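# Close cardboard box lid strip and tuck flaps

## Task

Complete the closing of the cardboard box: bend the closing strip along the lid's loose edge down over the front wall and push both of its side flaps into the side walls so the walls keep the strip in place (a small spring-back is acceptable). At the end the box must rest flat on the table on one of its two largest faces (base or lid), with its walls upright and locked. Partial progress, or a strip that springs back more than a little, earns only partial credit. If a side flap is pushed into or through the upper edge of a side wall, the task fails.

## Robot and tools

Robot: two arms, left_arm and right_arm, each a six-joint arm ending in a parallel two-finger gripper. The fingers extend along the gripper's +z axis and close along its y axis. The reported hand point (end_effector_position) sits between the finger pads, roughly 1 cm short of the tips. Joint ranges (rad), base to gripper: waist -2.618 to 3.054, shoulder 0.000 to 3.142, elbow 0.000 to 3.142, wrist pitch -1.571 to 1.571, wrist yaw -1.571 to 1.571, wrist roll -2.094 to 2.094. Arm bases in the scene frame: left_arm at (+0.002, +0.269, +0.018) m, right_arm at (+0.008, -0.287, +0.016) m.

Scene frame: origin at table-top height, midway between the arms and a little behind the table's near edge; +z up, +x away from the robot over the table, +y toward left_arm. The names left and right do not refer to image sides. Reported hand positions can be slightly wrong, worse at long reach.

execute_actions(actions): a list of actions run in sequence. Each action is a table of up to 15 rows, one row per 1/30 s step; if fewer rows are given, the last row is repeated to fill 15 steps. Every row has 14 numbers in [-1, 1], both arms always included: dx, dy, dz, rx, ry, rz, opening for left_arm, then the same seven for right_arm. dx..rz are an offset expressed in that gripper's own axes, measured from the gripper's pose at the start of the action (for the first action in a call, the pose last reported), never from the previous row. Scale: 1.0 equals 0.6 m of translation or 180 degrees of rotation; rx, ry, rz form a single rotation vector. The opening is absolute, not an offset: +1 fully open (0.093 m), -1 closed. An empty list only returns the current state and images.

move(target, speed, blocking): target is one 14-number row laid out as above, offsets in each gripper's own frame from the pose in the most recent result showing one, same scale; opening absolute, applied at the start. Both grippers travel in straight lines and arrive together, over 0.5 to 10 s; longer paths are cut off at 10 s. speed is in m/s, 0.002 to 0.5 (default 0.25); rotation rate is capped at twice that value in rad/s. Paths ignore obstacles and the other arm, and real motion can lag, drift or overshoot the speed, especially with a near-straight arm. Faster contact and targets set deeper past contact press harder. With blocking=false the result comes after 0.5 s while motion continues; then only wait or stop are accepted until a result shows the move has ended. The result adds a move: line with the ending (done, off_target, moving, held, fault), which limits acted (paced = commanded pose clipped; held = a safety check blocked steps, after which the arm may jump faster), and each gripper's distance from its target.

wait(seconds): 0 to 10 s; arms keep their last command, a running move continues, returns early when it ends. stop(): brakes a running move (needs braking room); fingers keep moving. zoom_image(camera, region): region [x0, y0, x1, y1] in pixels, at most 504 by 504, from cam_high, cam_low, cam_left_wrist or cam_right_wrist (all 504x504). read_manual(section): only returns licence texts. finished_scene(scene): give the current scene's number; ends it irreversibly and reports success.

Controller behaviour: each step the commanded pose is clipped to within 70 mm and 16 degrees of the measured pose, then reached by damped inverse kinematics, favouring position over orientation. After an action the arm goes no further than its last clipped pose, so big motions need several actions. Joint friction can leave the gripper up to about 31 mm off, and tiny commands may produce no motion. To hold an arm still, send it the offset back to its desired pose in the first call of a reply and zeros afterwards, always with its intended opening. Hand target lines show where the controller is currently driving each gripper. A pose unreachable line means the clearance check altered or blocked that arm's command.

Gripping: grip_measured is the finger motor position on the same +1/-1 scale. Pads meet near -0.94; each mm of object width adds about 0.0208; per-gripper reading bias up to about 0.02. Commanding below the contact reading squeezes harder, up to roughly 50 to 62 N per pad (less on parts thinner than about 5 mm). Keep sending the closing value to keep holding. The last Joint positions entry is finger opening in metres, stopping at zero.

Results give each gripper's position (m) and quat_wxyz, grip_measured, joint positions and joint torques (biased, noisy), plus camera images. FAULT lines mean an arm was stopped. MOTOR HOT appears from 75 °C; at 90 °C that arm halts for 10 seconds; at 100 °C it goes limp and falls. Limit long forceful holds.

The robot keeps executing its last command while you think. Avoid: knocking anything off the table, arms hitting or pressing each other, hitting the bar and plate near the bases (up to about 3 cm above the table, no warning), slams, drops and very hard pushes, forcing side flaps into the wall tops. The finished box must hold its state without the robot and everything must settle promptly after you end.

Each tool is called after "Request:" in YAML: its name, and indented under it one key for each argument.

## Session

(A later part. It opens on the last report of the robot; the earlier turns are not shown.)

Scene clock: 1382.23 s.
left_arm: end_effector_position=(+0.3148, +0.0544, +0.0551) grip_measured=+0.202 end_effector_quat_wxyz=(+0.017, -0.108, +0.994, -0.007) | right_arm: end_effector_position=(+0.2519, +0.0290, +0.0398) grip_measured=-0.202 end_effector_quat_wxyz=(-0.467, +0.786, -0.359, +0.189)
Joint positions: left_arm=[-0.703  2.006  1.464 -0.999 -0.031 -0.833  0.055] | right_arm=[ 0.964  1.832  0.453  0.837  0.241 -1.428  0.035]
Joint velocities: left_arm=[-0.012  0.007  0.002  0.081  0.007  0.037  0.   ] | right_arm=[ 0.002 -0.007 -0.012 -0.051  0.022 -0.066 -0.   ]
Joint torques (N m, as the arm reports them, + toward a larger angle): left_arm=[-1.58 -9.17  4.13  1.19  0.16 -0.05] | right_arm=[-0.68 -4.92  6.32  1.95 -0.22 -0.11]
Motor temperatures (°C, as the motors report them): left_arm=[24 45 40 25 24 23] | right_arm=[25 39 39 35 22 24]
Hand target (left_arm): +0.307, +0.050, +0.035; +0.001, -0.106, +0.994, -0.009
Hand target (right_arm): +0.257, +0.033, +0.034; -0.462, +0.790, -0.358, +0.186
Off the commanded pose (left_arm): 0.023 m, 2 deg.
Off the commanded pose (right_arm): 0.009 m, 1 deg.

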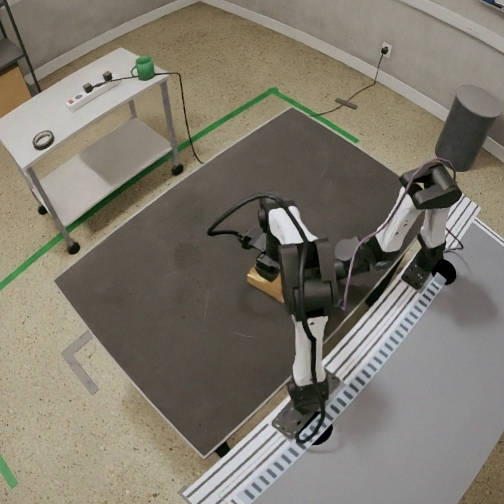

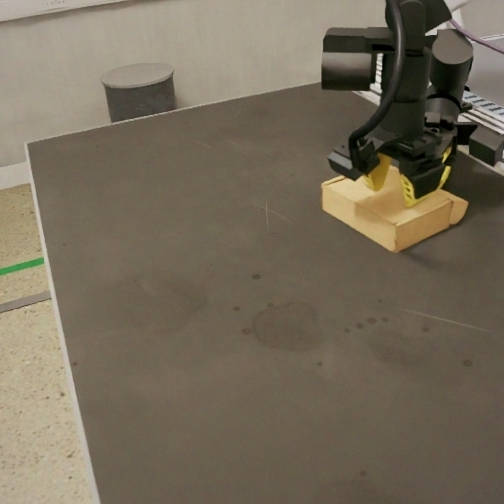

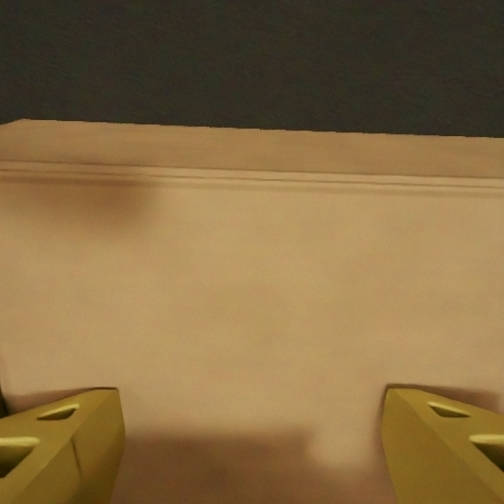

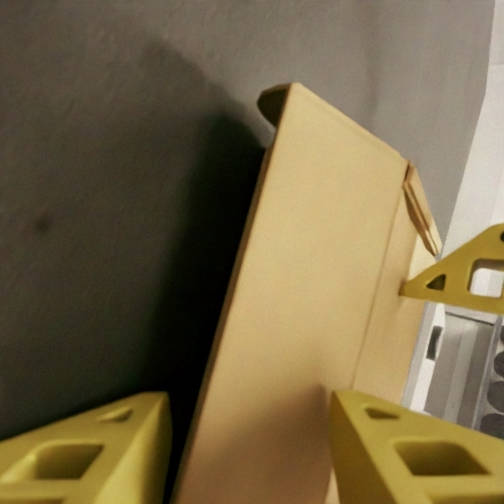

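Request:
execute_actions:
  actions:
    - [[0.012,-0.005,0.035,0,0.008,0,0.2, 0,-0.04,-0.012,0,0,0,-0.2]]
    - [[0.012,-0.005,0.035,0,0.008,0,0.2, 0,-0.035,-0.005,0,0,0,-0.2]]

Scene clock: 1388.40 s.
left_arm: end_effector_position=(+0.3183, +0.0525, +0.0553) grip_measured=+0.202 end_effector_quat_wxyz=(+0.024, -0.111, +0.993, -0.011) | right_arm: end_effector_position=(+0.2514, +0.0267, +0.0626) grip_measured=-0.202 end_effector_quat_wxyz=(-0.446, +0.798, -0.360, +0.186)
Joint positions: left_arm=[-0.703  2.006  1.464 -0.983 -0.034 -0.839  0.055] | right_arm=[ 0.964  1.683  0.502  0.591  0.241 -1.429  0.036]
Joint velocities: left_arm=[ 0.022 -0.017  0.007  0.022  0.022  0.051 -0.001] | right_arm=[ 0.002 -0.012  0.002  0.022 -0.037  0.022 -0.   ]
Joint torques (N m, as the arm reports them, + toward a larger angle): left_arm=[-1.48 -9.21  4.46  1.18  0.05 -0.03] | right_arm=[-0.34 -8.05  7.04  1.91 -0.13 -0.08]
Motor temperatures (°C, as the motors report them): left_arm=[24 46 39 25 24 23] | right_arm=[25 39 39 36 22 24]
Hand target (left_arm): +0.311, +0.049, +0.035; +0.010, -0.109, +0.994, -0.009
Hand target (right_arm): +0.258, +0.033, +0.077; -0.462, +0.789, -0.359, +0.189
Off the commanded pose (left_arm): 0.022 m, 2 deg.
Off the commanded pose (right_arm): 0.017 m, 2 deg.

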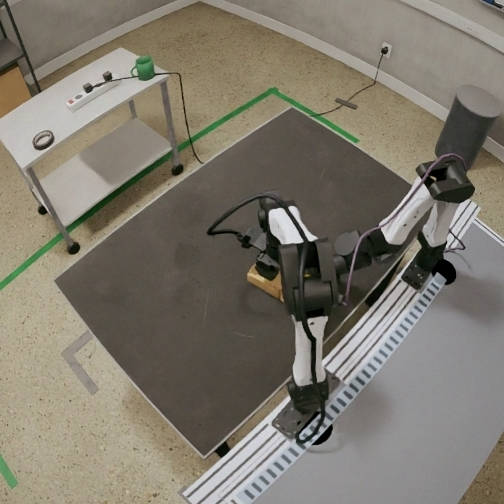

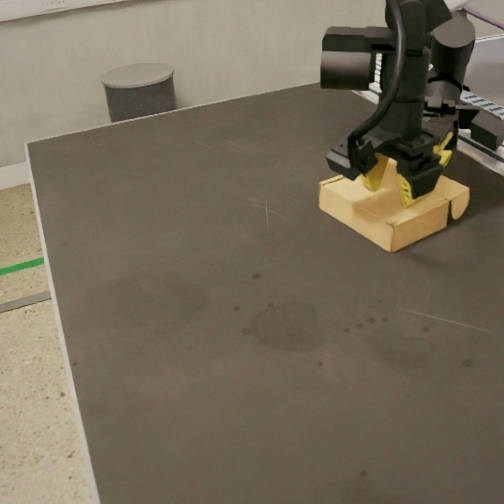

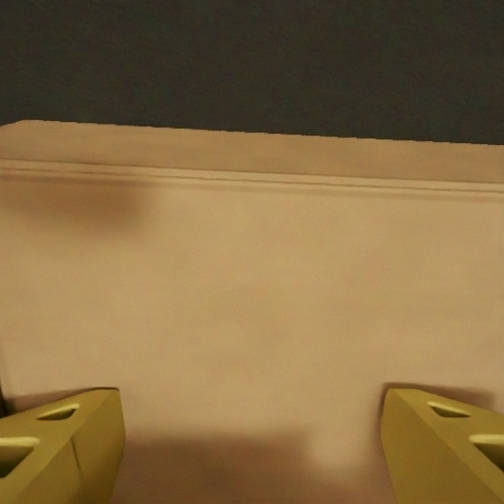

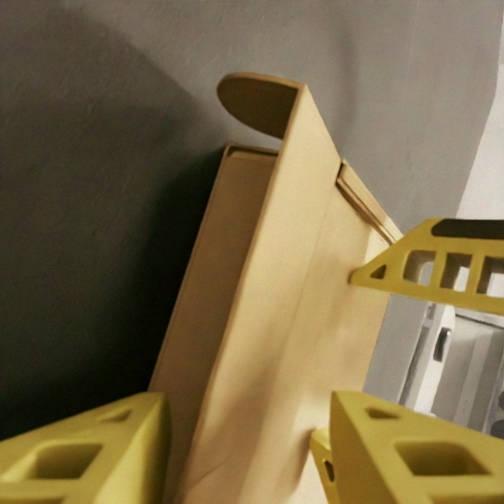

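Request:
execute_actions:
  actions:
    - [[0.012,-0.005,0.035,0,0.01,0,0.2, 0,-0.03,0.012,0,0,0,-0.45]]
    - [[0.012,-0.005,0.035,0,0.01,0,0.2, 0,-0.03,0.012,0,0,0,-0.45]]

Request:
zoom_image:
  camera: "cam_low"
  region: [300, 120, 500, 270]

Scene clock: 1393.53 s.
left_arm: end_effector_position=(+0.3230, +0.0523, +0.0556) grip_measured=+0.202 end_effector_quat_wxyz=(+0.035, -0.111, +0.993, -0.011) | right_arm: end_effector_position=(+0.2559, +0.0250, +0.0557) grip_measured=-0.448 end_effector_quat_wxyz=(-0.402, +0.819, -0.367, +0.182)
Joint positions: left_arm=[-0.703  2.006  1.464 -0.967 -0.049 -0.839  0.055] | right_arm=[ 0.951  1.683  0.58   0.414  0.241 -1.429  0.024]
Joint velocities: left_arm=[ 0.007  0.017 -0.002 -0.066  0.037 -0.007 -0.001] | right_arm=[ 0.007 -0.007  0.002  0.022  0.022 -0.037  0.001]
Joint torques (N m, as the arm reports them, + toward a larger angle): left_arm=[-1.28 -8.95  5.04  1.1   0.21 -0.06] | right_arm=[-0.4  -6.53  7.57  2.03 -0.13 -0.1 ]
Motor temperatures (°C, as the motors report them): left_arm=[24 46 39 25 24 23] | right_arm=[25 39 39 37 22 24]
Hand target (left_arm): +0.315, +0.048, +0.035; +0.013, -0.111, +0.994, -0.012
Hand target (right_arm): +0.265, +0.035, +0.068; -0.421, +0.810, -0.364, +0.184
Off the commanded pose (left_arm): 0.023 m, 2 deg.
Off the commanded pose (right_arm): 0.019 m, 2 deg.

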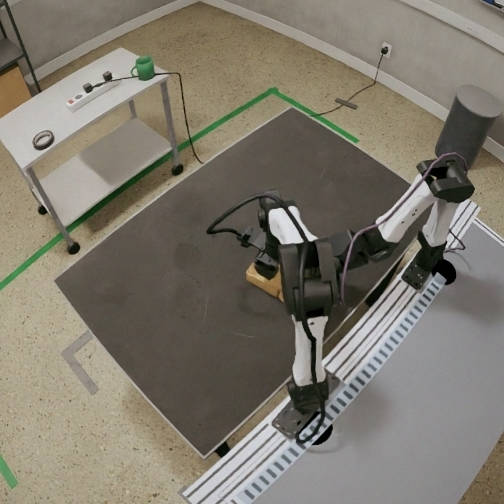

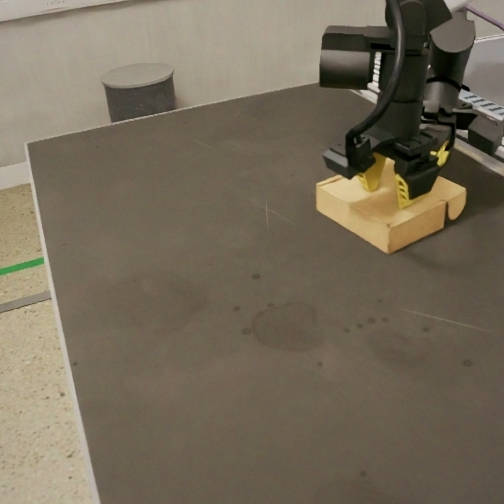

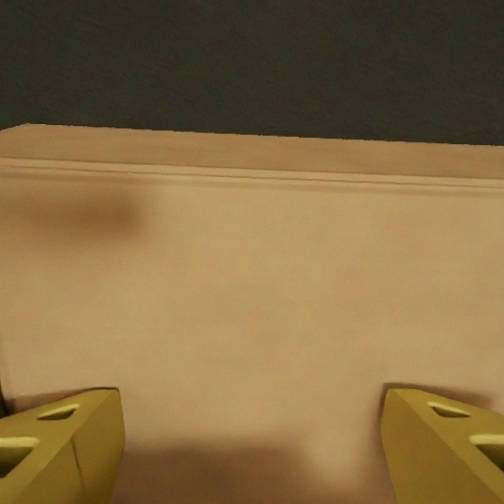

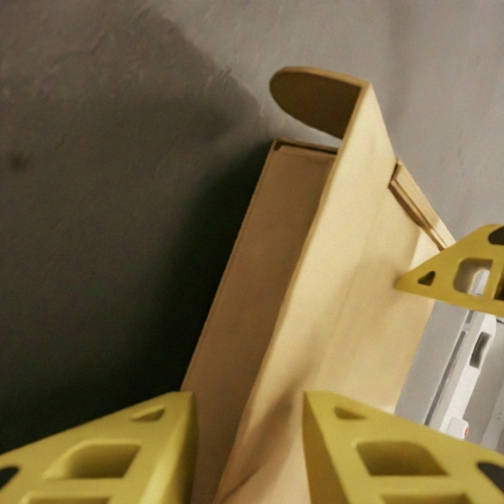

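Region (300, 120, 500, 270) of cam_low's 504x504 image, scaled by 2.520, with more detail than that image has; it fills the top 378 rows of this view, and the rest is white.

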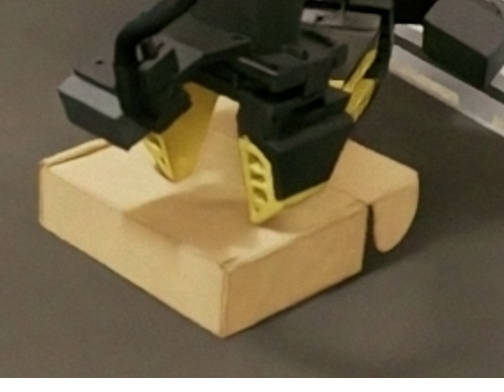

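Request:
execute_actions:
  actions:
    - [[0.012,-0.005,0.035,0,0.01,0,0.2, 0,0.0,0.0,0,0,0,-0.2]]
    - [[0.012,-0.005,0.035,0,0.01,0,0.2, 0,0.04,-0.06,0,0,0,-0.2]]
    - [[0.012,-0.005,0.035,0,0.01,0,0.2, 0,0.02,-0.08,0,0,0,-0.2]]
    - [[-0.04,0,0.035,0,0.01,0,0.2, 0,0.0,-0.05,0,0,0,-0.2]]
    - [[-0.04,0,0.035,0,0.01,0,0.2, 0,0,0,0,0,0,-0.2]]
    - [[-0.04,0,0.035,0,0.01,0,0.2, 0,0,0,0,0,0,-0.2]]

Scene clock: 1415.80 s.
left_arm: end_effector_position=(+0.3937, +0.0641, +0.0595) grip_measured=+0.202 end_effector_quat_wxyz=(+0.037, -0.119, +0.991, -0.051) | right_arm: end_effector_position=(+0.1908, -0.0355, +0.1178) grip_measured=-0.202 end_effector_quat_wxyz=(-0.440, +0.799, -0.367, +0.179)
Joint positions: left_arm=[-0.561  2.16   1.715 -1.008  0.023 -0.716  0.055] | right_arm=[ 1.075  1.066  0.368  0.071  0.328 -1.343  0.035]
Joint velocities: left_arm=[-0.012 -0.022  0.012  0.037  0.022  0.066 -0.   ] | right_arm=[-0.007  0.007 -0.002  0.007 -0.007 -0.037 -0.001]
Joint torques (N m, as the arm reports them, + toward a larger angle): left_arm=[-0.18 -9.25  8.29  0.84 -0.04  0.14] | right_arm=[ 0.16 -2.93  6.99  1.86 -0.06 -0.04]
Motor temperatures (°C, as the motors report them): left_arm=[24 46 38 25 24 23] | right_arm=[25 39 41 38 22 24]
Hand target (left_arm): +0.393, +0.066, +0.039; +0.018, -0.117, +0.992, -0.038
Hand target (right_arm): +0.191, -0.036, +0.118; -0.440, +0.799, -0.367, +0.179
Off the commanded pose (left_arm): 0.021 m, 3 deg.
Off the commanded pose (right_arm): 0.000 m, 0 deg.

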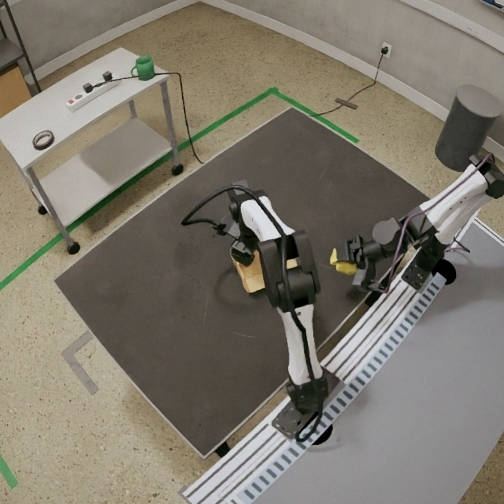

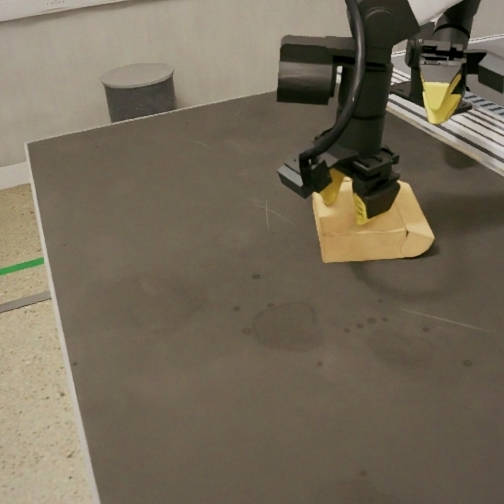

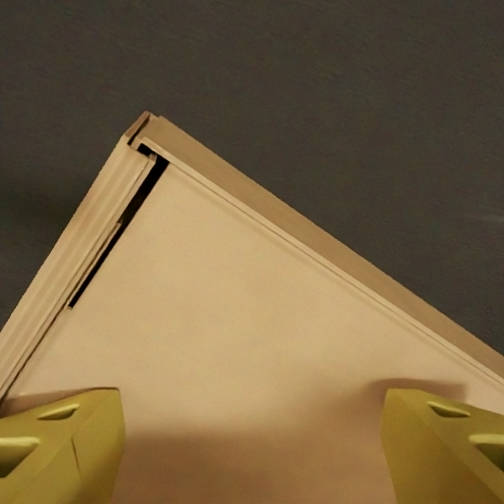

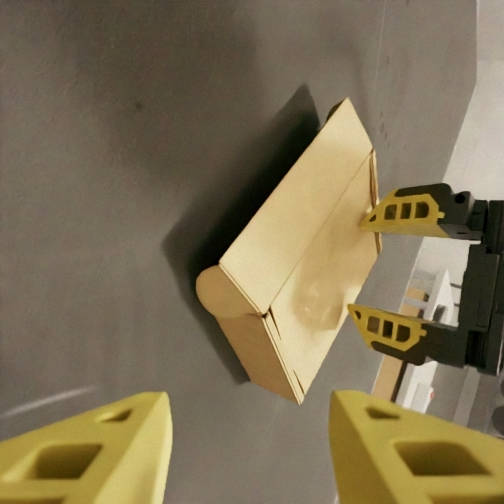

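Request:
move:
  target: [0,0,-0.07,0,0,0,0.2, 0,0,0,0,0,0,-0.2]
  speed: 0.15

Request:
move:
  target: [0.142,0.2,0.0,0.06,-0.239,0.196,-0.3, 0,0,0,0,0,0,0.2]

Request:
move:
  target: [0,0,0,0,0,0,-0.3, 0.131,-0.127,0.27,-0.274,0.184,0.318,0.2]

Scene clock: 1447.90 s.
left_arm: end_effector_position=(+0.3889, +0.0672, +0.0938) grip_measured=+0.202 end_effector_quat_wxyz=(+0.035, -0.119, +0.991, -0.049) | right_arm: end_effector_position=(+0.1908, -0.0355, +0.1178) grip_measured=-0.202 end_effector_quat_wxyz=(-0.440, +0.799, -0.367, +0.179)
Joint positions: left_arm=[-0.561  2.121  1.792 -1.13   0.024 -0.715  0.055] | right_arm=[ 1.075  1.066  0.368  0.071  0.328 -1.343  0.035]
Joint velocities: left_arm=[-0.027  0.007 -0.002 -0.051  0.022 -0.051 -0.001] | right_arm=[-0.012  0.007 -0.012 -0.066 -0.037 -0.095  0.001]
Joint torques (N m, as the arm reports them, + toward a larger angle): left_arm=[ -0.23 -13.67   8.94   0.58  -0.02   0.08] | right_arm=[ 0.28 -2.83  7.05  1.89 -0.01 -0.07]
Motor temperatures (°C, as the motors report them): left_arm=[24 48 40 24 24 23] | right_arm=[25 36 41 39 22 24]
Hand target (left_arm): +0.390, +0.069, +0.101; +0.037, -0.120, +0.991, -0.051
Hand target (right_arm): +0.191, -0.036, +0.118; -0.440, +0.799, -0.367, +0.179
Off the commanded pose (left_arm): 0.007 m, 0 deg.
Off the commanded pose (right_arm): 0.000 m, 0 deg.
move: done

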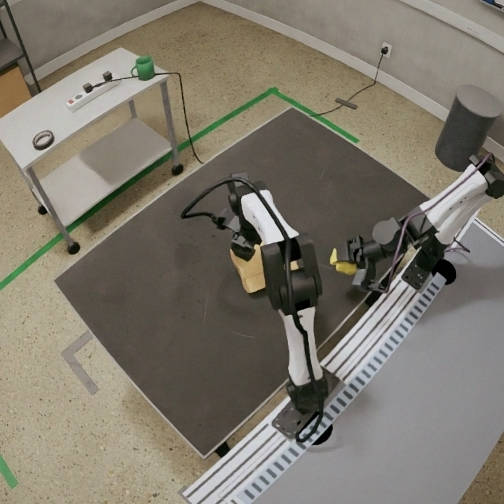

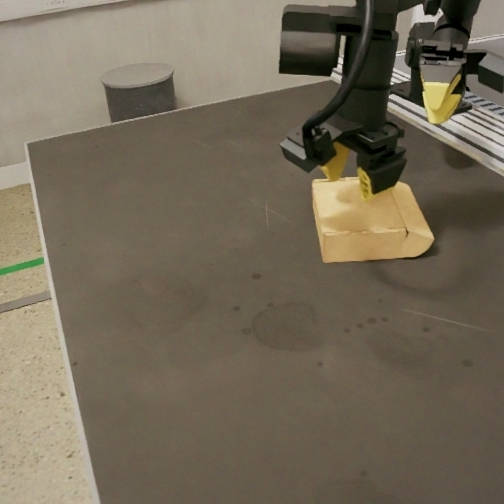

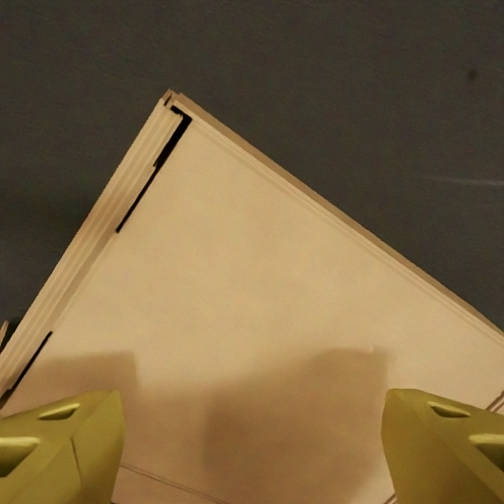

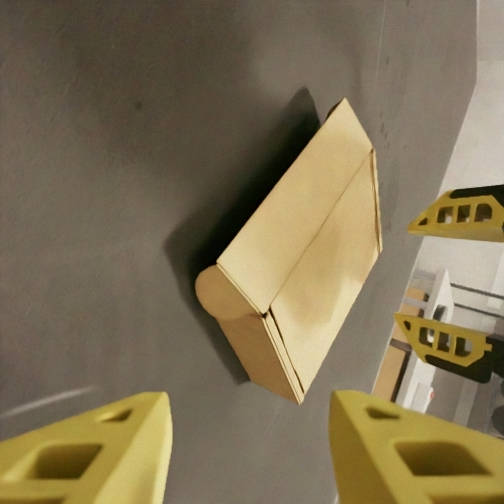

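Scene clock: 1450.60 s.
left_arm: end_effector_position=(+0.2826, +0.1579, +0.0754) grip_measured=-0.298 end_effector_quat_wxyz=(+0.411, +0.167, +0.893, -0.074) | right_arm: end_effector_position=(+0.1908, -0.0355, +0.1178) grip_measured=+0.198 end_effector_quat_wxyz=(-0.440, +0.799, -0.367, +0.179)
Joint positions: left_arm=[-0.493  1.121  0.313  0.097 -0.046 -0.008  0.031] | right_arm=[ 1.075  1.066  0.368  0.071  0.328 -1.343  0.055]
Joint velocities: left_arm=[-0.017 -0.002  0.007  0.007 -0.007 -0.022  0.001] | right_arm=[-0.022 -0.002 -0.002 -0.007  0.007 -0.051  0.   ]
Joint torques (N m, as the arm reports them, + toward a larger angle): left_arm=[ 0.14 -4.55  5.91  2.51  0.02  0.11] | right_arm=[ 0.26 -2.88  7.01  1.9  -0.02  0.03]
Motor temperatures (°C, as the motors report them): left_arm=[24 48 40 25 24 23] | right_arm=[25 35 42 39 22 24]
Hand target (left_arm): +0.279, +0.161, +0.073; +0.413, +0.168, +0.892, -0.075
Hand target (right_arm): +0.191, -0.036, +0.118; -0.440, +0.799, -0.367, +0.179
Off the commanded pose (left_arm): 0.007 m, 1 deg.
Off the commanded pose (right_arm): 0.000 m, 0 deg.
move: done

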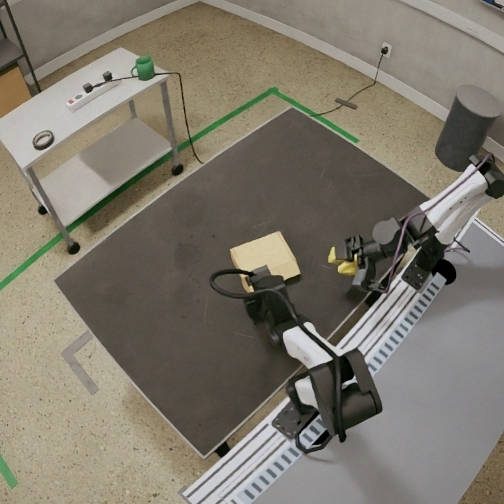

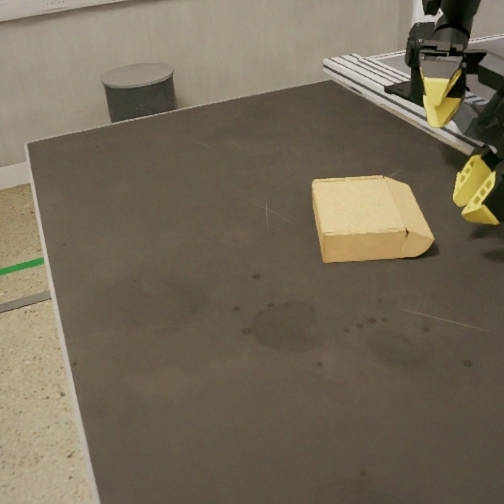

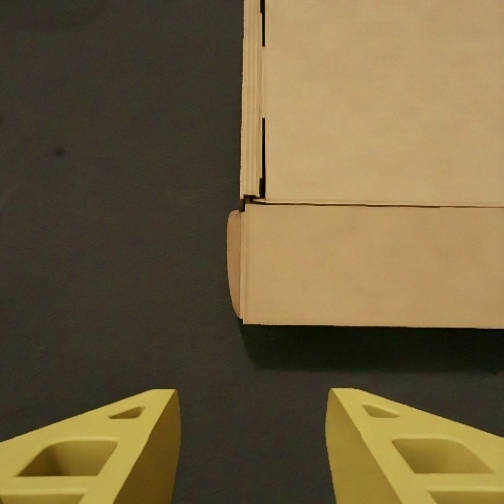

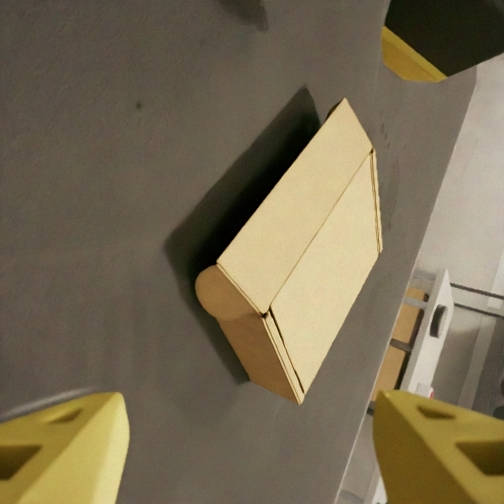

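Scene clock: 1454.33 s.
left_arm: end_effector_position=(+0.2826, +0.1579, +0.0754) grip_measured=-0.298 end_effector_quat_wxyz=(+0.411, +0.167, +0.893, -0.074) | right_arm: end_effector_position=(+0.3764, +0.0263, +0.0869) grip_measured=+0.198 end_effector_quat_wxyz=(+0.012, -0.564, +0.826, -0.023)
Joint positions: left_arm=[-0.493  1.121  0.313  0.097 -0.046 -0.008  0.031] | right_arm=[ 0.688  2.509  2.423 -1.478  0.086 -0.46   0.055]
Joint velocities: left_arm=[ 0.007  0.007  0.017 -0.007  0.037 -0.051 -0.001] | right_arm=[-0.012  0.002 -0.002 -0.037  0.007 -0.051 -0.   ]
Joint torques (N m, as the arm reports them, + toward a larger angle): left_arm=[-0.66 -3.08  8.08  2.43 -0.03  0.06] | right_arm=[  0.01 -13.37   7.39   0.1   -0.24   0.  ]
Motor temperatures (°C, as the motors report them): left_arm=[24 47 40 26 24 23] | right_arm=[25 36 42 38 22 24]
Hand target (left_arm): +0.283, +0.158, +0.075; +0.411, +0.167, +0.893, -0.074
Hand target (right_arm): +0.375, +0.028, +0.083; +0.004, -0.560, +0.828, -0.016
Off the commanded pose (left_arm): 0.000 m, 0 deg.
Off the commanded pose (right_arm): 0.004 m, 3 deg.
move: off_target (right_arm)

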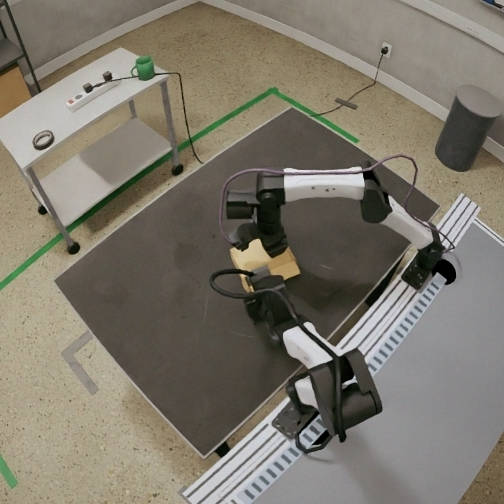

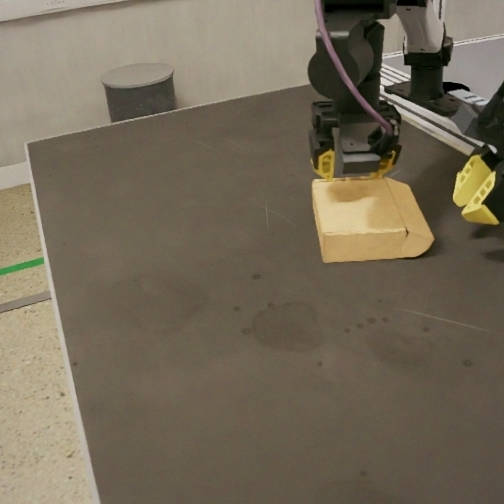

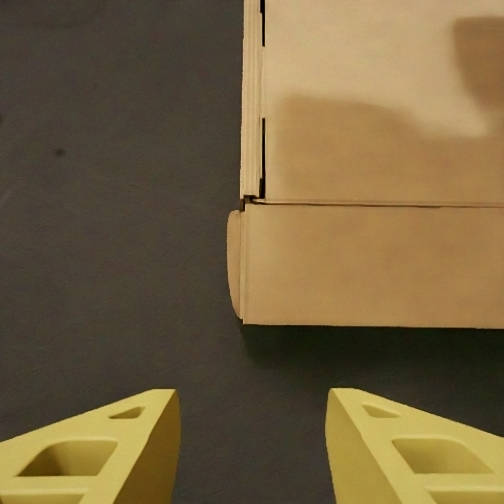

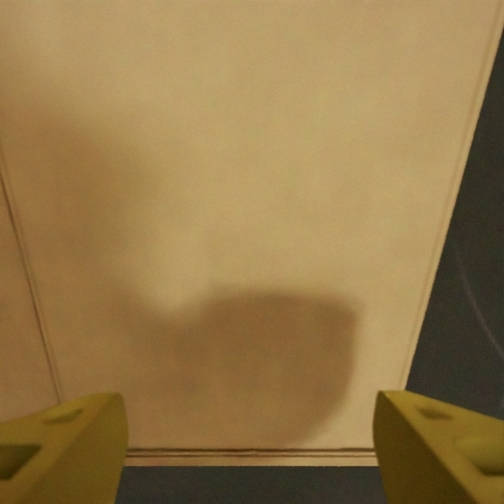

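Request:
move:
  target: [0.072,0.003,0.06,0,0,0,-0.3, 0,0.008,0.085,0,0,0,0.2]
  speed: 0.08

Scene clock: 1463.00 s.
left_arm: end_effector_position=(+0.2918, +0.1530, +0.0326) grip_measured=-0.298 end_effector_quat_wxyz=(+0.428, +0.165, +0.885, -0.078) | right_arm: end_effector_position=(+0.3726, +0.0245, +0.0570) grip_measured=+0.198 end_effector_quat_wxyz=(+0.015, -0.563, +0.826, -0.022)
Joint positions: left_arm=[-0.493  1.424  0.205  0.548 -0.046 -0.008  0.031] | right_arm=[ 0.688  2.452  2.201 -1.304  0.086 -0.46   0.055]
Joint velocities: left_arm=[ 0.012  0.012  0.012  0.022 -0.037 -0.051 -0.   ] | right_arm=[ 0.007 -0.022 -0.002 -0.007 -0.051 -0.037  0.001]
Joint torques (N m, as the arm reports them, + toward a larger angle): left_arm=[ 0.26 -2.61  4.05  2.6   0.03  0.08] | right_arm=[  0.4  -12.91   3.72   0.81  -0.08  -0.09]
Motor temperatures (°C, as the motors report them): left_arm=[24 45 40 28 24 23] | right_arm=[25 40 42 36 22 24]
Hand target (left_arm): +0.283, +0.159, +0.019; +0.410, +0.167, +0.893, -0.074
Hand target (right_arm): +0.373, +0.026, +0.036; +0.011, -0.564, +0.826, -0.023
Off the commanded pose (left_arm): 0.018 m, 2 deg.
Off the commanded pose (right_arm): 0.022 m, 0 deg.
move: off_target (left_arm, right_arm)

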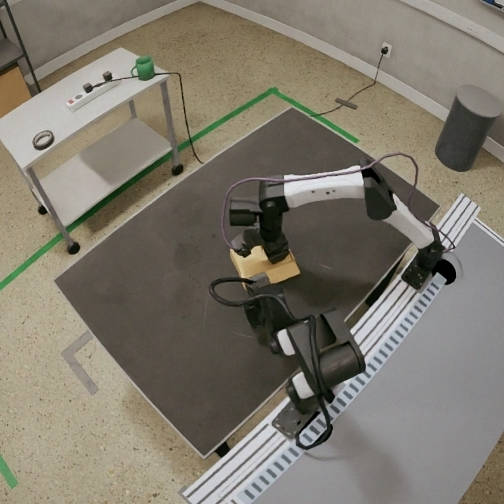

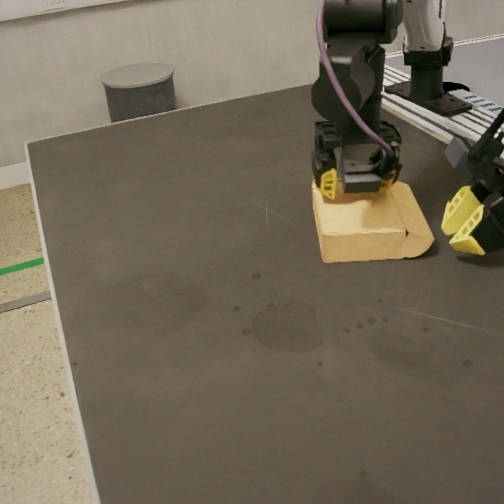

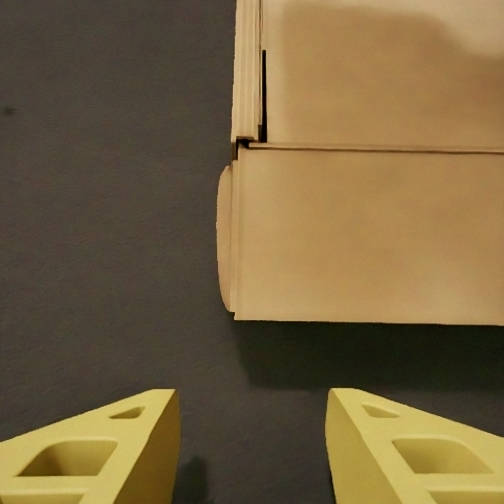

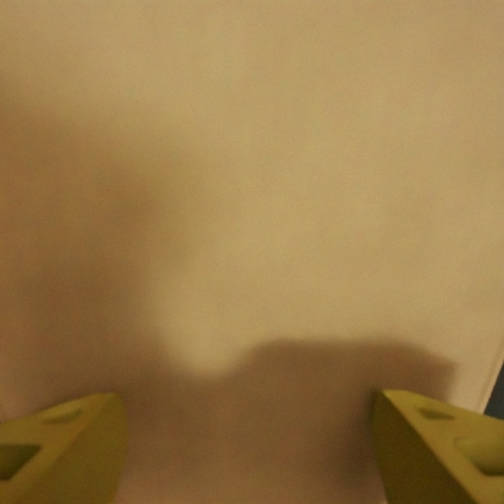

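Advance along z' (down-forward).

Request:
execute_actions:
  actions:
    - [[0.015,0.004,0.04,0,0,0,-0.3, 0,0,0.035,0,0,0,0.2]]
    - [[0,0.004,0.02,0,0,0,-0.3, 0,0,0.035,0,0,0,0.2]]

Scene clock: 1472.70 s.
left_arm: end_effector_position=(+0.3112, +0.1480, +0.0152) grip_measured=-0.298 end_effector_quat_wxyz=(+0.445, +0.161, +0.878, -0.079) | right_arm: end_effector_position=(+0.3724, +0.0243, +0.0574) grip_measured=+0.198 end_effector_quat_wxyz=(+0.028, -0.563, +0.826, -0.020)
Joint positions: left_arm=[-0.48   1.668  0.226  0.808 -0.041 -0.001  0.031] | right_arm=[ 0.688  2.417  2.137 -1.251  0.086 -0.46   0.055]
Joint velocities: left_arm=[ 0.012 -0.007 -0.012  0.066 -0.022  0.007 -0.   ] | right_arm=[-0.017 -0.007  0.007 -0.037 -0.066  0.022  0.   ]
Joint torques (N m, as the arm reports them, + toward a larger angle): left_arm=[ 0.06 -3.22  6.26  2.42  0.06  0.1 ] | right_arm=[  0.01 -12.91   3.64   0.82  -0.09  -0.12]
Motor temperatures (°C, as the motors report them): left_arm=[24 44 39 29 24 23] | right_arm=[25 43 40 35 22 24]
Hand target (left_arm): +0.313, +0.148, +0.008; +0.434, +0.163, +0.883, -0.078
Hand target (right_arm): +0.373, +0.024, +0.037; +0.021, -0.563, +0.826, -0.021
Off the commanded pose (left_arm): 0.007 m, 1 deg.
Off the commanded pose (right_arm): 0.021 m, 1 deg.

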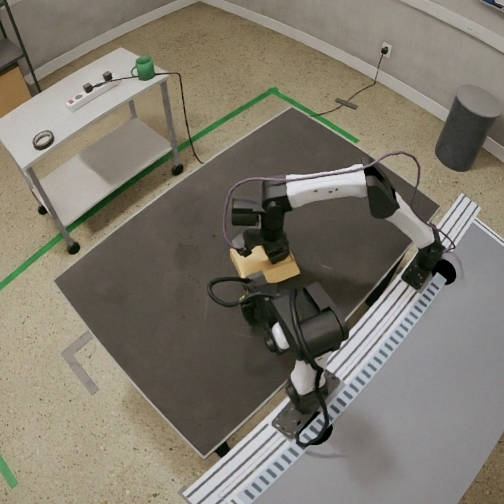

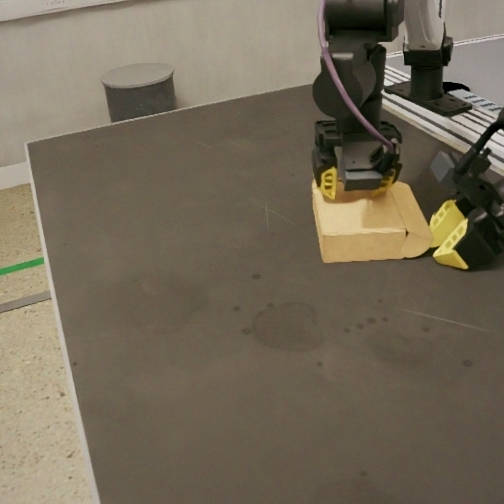

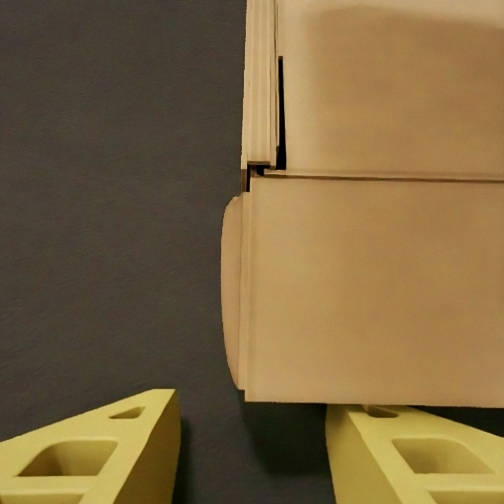

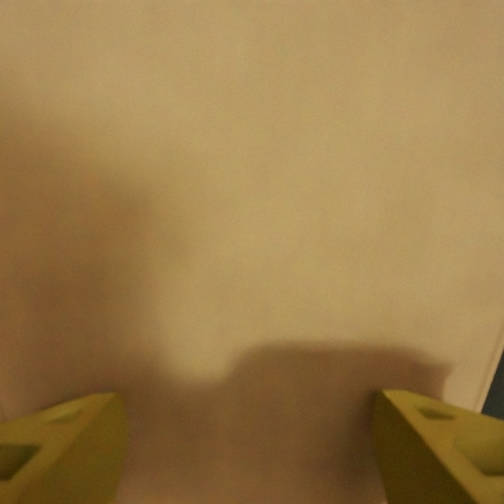

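Request:
execute_actions:
  actions:
    - [[-0.035,0,0.015,0,0,0,-0.3, 0,0,0.035,0,0.006,0,0.2]]
    - [[-0.015,0,0.01,0,0,0,-0.3, 0,0,0.035,0,0.006,0,0.2]]

Request:
zoom_image:
  camera: "cam_low"
  region: [300, 150, 500, 290]

Scene clock: 1479.57 s.
left_arm: end_effector_position=(+0.3219, +0.1461, +0.0157) grip_measured=-0.298 end_effector_quat_wxyz=(+0.429, +0.160, +0.886, -0.070) | right_arm: end_effector_position=(+0.3764, +0.0218, +0.0575) grip_measured=+0.198 end_effector_quat_wxyz=(+0.031, -0.561, +0.827, -0.028)
Joint positions: left_arm=[-0.479  1.662  0.297  0.692 -0.052 -0.001  0.031] | right_arm=[ 0.685  2.417  2.137 -1.246  0.102 -0.46   0.055]
Joint velocities: left_arm=[ 0.017 -0.017  0.002 -0.051 -0.007  0.037  0.   ] | right_arm=[-0.007 -0.002 -0.002 -0.051  0.037  0.066 -0.   ]
Joint torques (N m, as the arm reports them, + toward a larger angle): left_arm=[-0.61 -5.43  7.78  2.29  0.02  0.06] | right_arm=[  0.1  -12.4    4.34   0.71  -0.08  -0.04]
Motor temperatures (°C, as the motors report them): left_arm=[24 43 39 30 24 23] | right_arm=[25 45 39 35 22 24]
Hand target (left_arm): +0.330, +0.143, +0.020; +0.432, +0.161, +0.885, -0.072
Hand target (right_arm): +0.376, +0.021, +0.037; +0.022, -0.561, +0.827, -0.031
Off the commanded pose (left_arm): 0.010 m, 0 deg.
Off the commanded pose (right_arm): 0.021 m, 1 deg.

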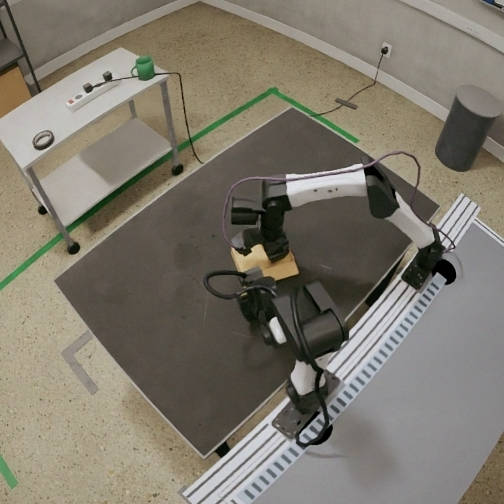

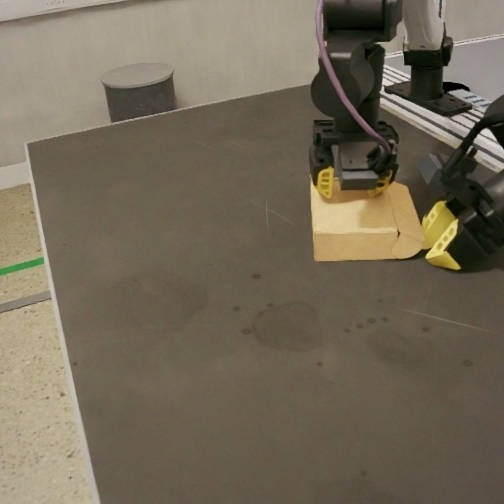

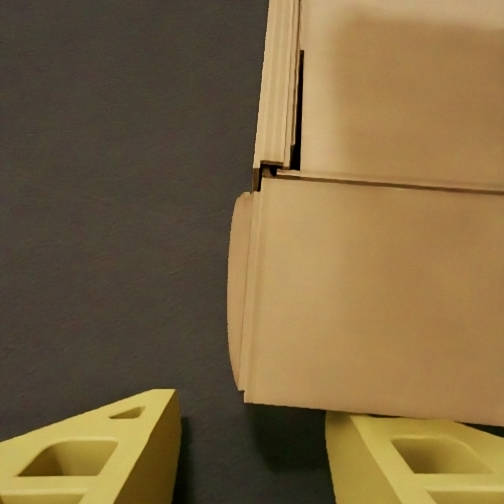

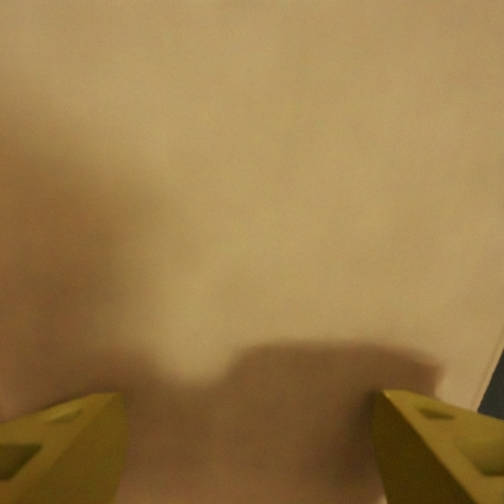

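Region (300, 150, 500, 290) of cam_low's 504x504 image, scaled by 2.520, with more detail than that image has; it fills the top 353 rows of this view, and the rest is white.

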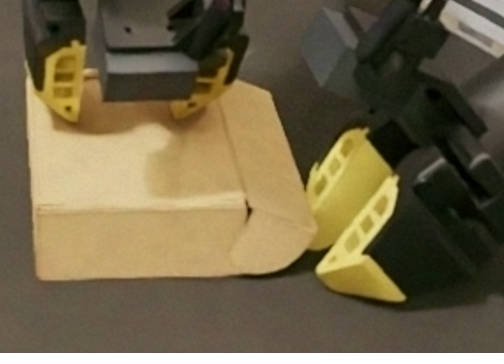

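Request:
execute_actions:
  actions:
    - [[-0.04,0,-0.03,0,-0.05,0,-0.3, 0,0,0.035,0,0.006,0,0.2]]
    - [[-0.015,0,-0.008,0,-0.04,0,-0.3, 0,0,0.035,0,0.006,0,0.2]]

Request:
zoom_image:
  camera: "cam_low"
  region: [300, 150, 500, 290]

Scene clock: 1489.80 s.
left_arm: end_effector_position=(+0.3248, +0.1488, +0.0441) grip_measured=-0.298 end_effector_quat_wxyz=(+0.522, +0.143, +0.837, -0.081) | right_arm: end_effector_position=(+0.3794, +0.0221, +0.0578) grip_measured=+0.198 end_effector_quat_wxyz=(+0.037, -0.560, +0.827, -0.033)
Joint positions: left_arm=[-0.479  1.703  0.182  1.062 -0.071  0.001  0.031] | right_arm=[ 0.685  2.417  2.137 -1.236  0.113 -0.46   0.055]
Joint velocities: left_arm=[ 0.007  0.007 -0.022  0.037 -0.037 -0.007 -0.001] | right_arm=[ 0.012  0.002 -0.002  0.037 -0.022 -0.007  0.003]
Joint torques (N m, as the arm reports them, + toward a larger angle): left_arm=[-0.77 -4.09  3.24  3.2   0.04  0.08] | right_arm=[  0.3  -12.4    4.59   0.64  -0.09  -0.09]
Motor temperatures (°C, as the motors report them): left_arm=[24 43 39 30 24 23] | right_arm=[25 47 38 34 22 24]
Hand target (left_arm): +0.323, +0.148, +0.045; +0.530, +0.145, +0.831, -0.084
Hand target (right_arm): +0.379, +0.021, +0.037; +0.027, -0.560, +0.827, -0.037
Off the commanded pose (left_arm): 0.002 m, 1 deg.
Off the commanded pose (right_arm): 0.021 m, 1 deg.

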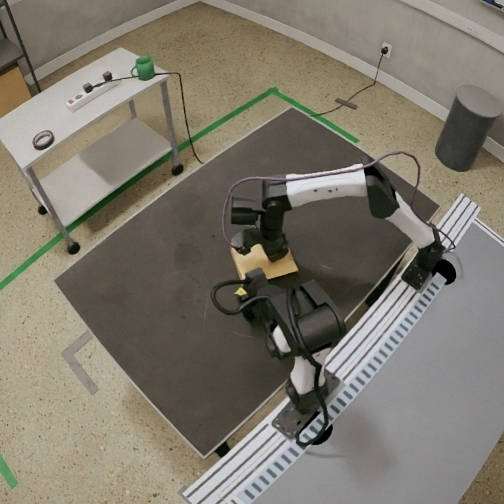

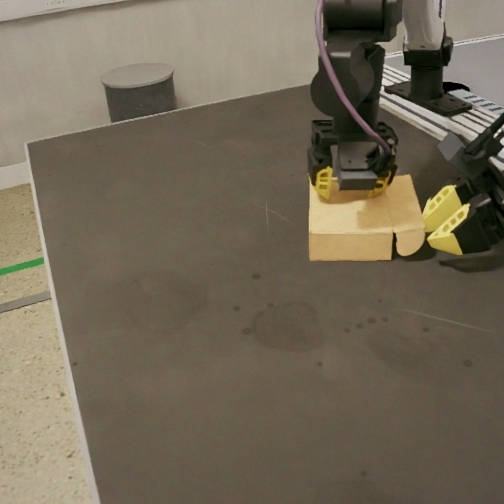

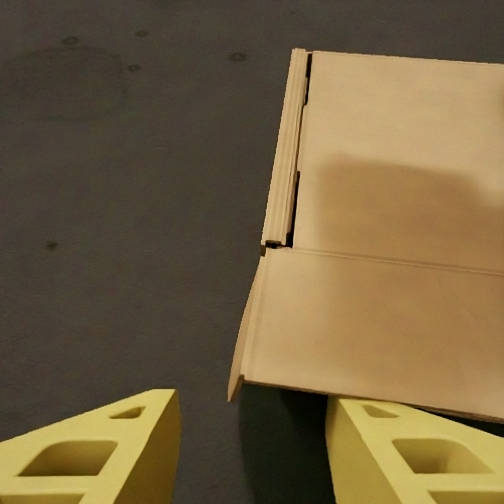

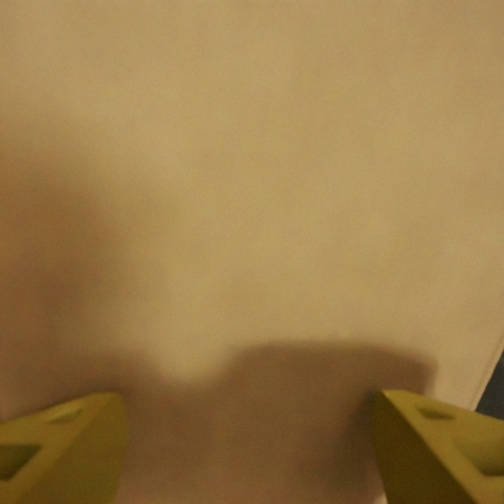

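Region (300, 150, 500, 290) of cam_low's 504x504 image, scaled by 2.520, with more detail than that image has; it fills the top 353 rows of this view, and the rest is white.

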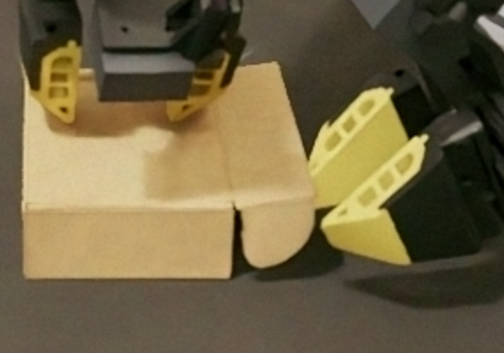

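Request:
execute_actions:
  actions:
    - [[0.016,0,0.035,0.04,0,0.02,-0.3, 0,0,0.035,0,0.006,0,0.2]]
    - [[0.008,0,0.015,0.01,0,0,-0.3, 0,0,0.035,0,0.006,0,0.2]]

Request:
zoom_image:
  camera: "cam_low"
  region: [300, 150, 500, 290]

Scene clock: 1497.37 s.
left_arm: end_effector_position=(+0.3302, +0.1456, +0.0174) grip_measured=-0.298 end_effector_quat_wxyz=(+0.502, +0.202, +0.832, -0.125) | right_arm: end_effector_position=(+0.3814, +0.0229, +0.0580) grip_measured=+0.198 end_effector_quat_wxyz=(+0.042, -0.560, +0.827, -0.034)
Joint positions: left_arm=[-0.365  1.896  0.219  1.183  0.169  0.106  0.031] | right_arm=[ 0.685  2.417  2.137 -1.227  0.117 -0.46   0.055]
Joint velocities: left_arm=[-0.002  0.012 -0.022  0.022  0.081  0.007 -0.001] | right_arm=[ 0.002 -0.002 -0.002 -0.007  0.066 -0.037  0.   ]
Joint torques (N m, as the arm reports them, + toward a larger angle): left_arm=[-0.12 -4.62  5.19  2.76  0.09  0.13] | right_arm=[  0.1  -12.22   4.62   0.74  -0.02  -0.05]
Motor temperatures (°C, as the motors report them): left_arm=[24 42 39 32 24 23] | right_arm=[25 48 38 34 22 24]
Hand target (left_arm): +0.337, +0.145, +0.016; +0.505, +0.204, +0.830, -0.125
Hand target (right_arm): +0.382, +0.022, +0.037; +0.033, -0.559, +0.827, -0.040
Off the commanded pose (left_arm): 0.007 m, 0 deg.
Off the commanded pose (right_arm): 0.021 m, 1 deg.

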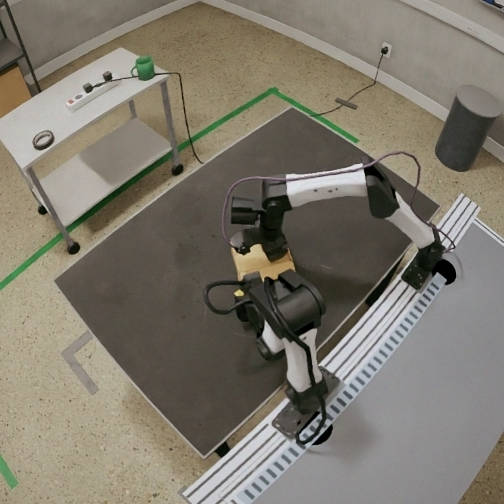

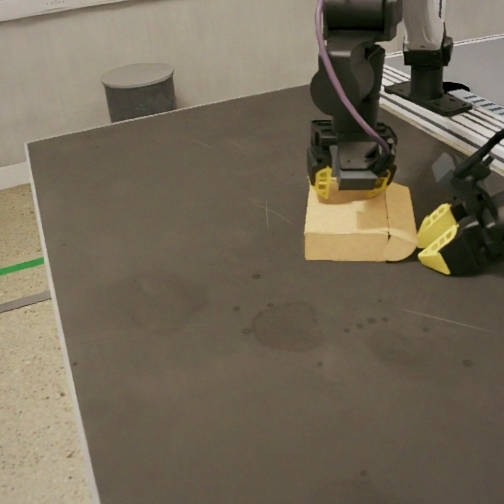

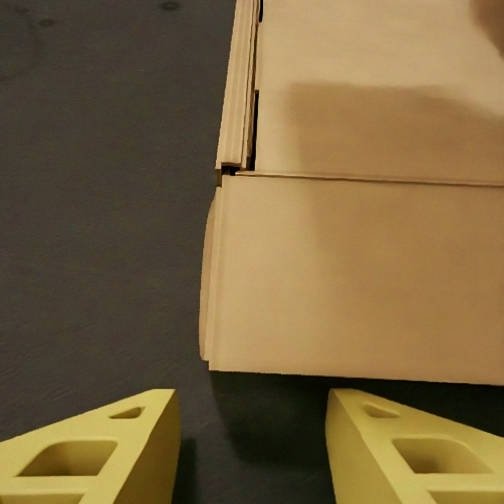

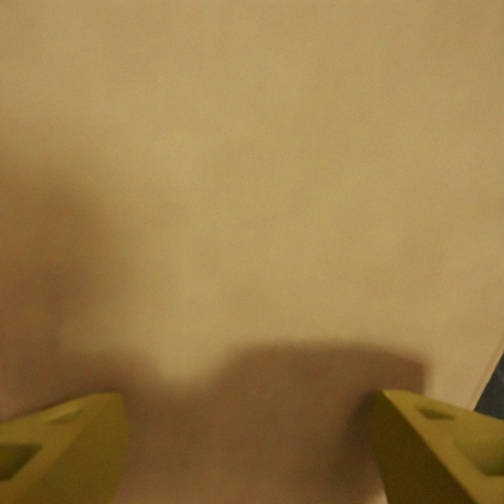

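Region (300, 150, 500, 290) of cam_low's 504x504 image, scaled by 2.520, with more detail than that image has; it fills the top 353 rows of this view, and the rest is white.

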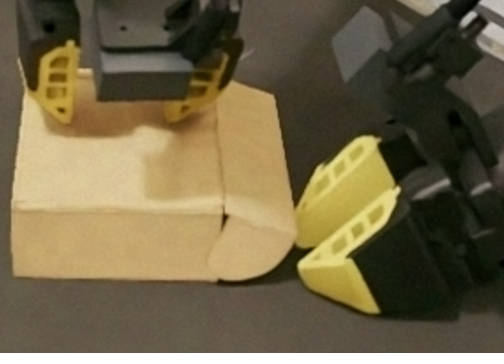

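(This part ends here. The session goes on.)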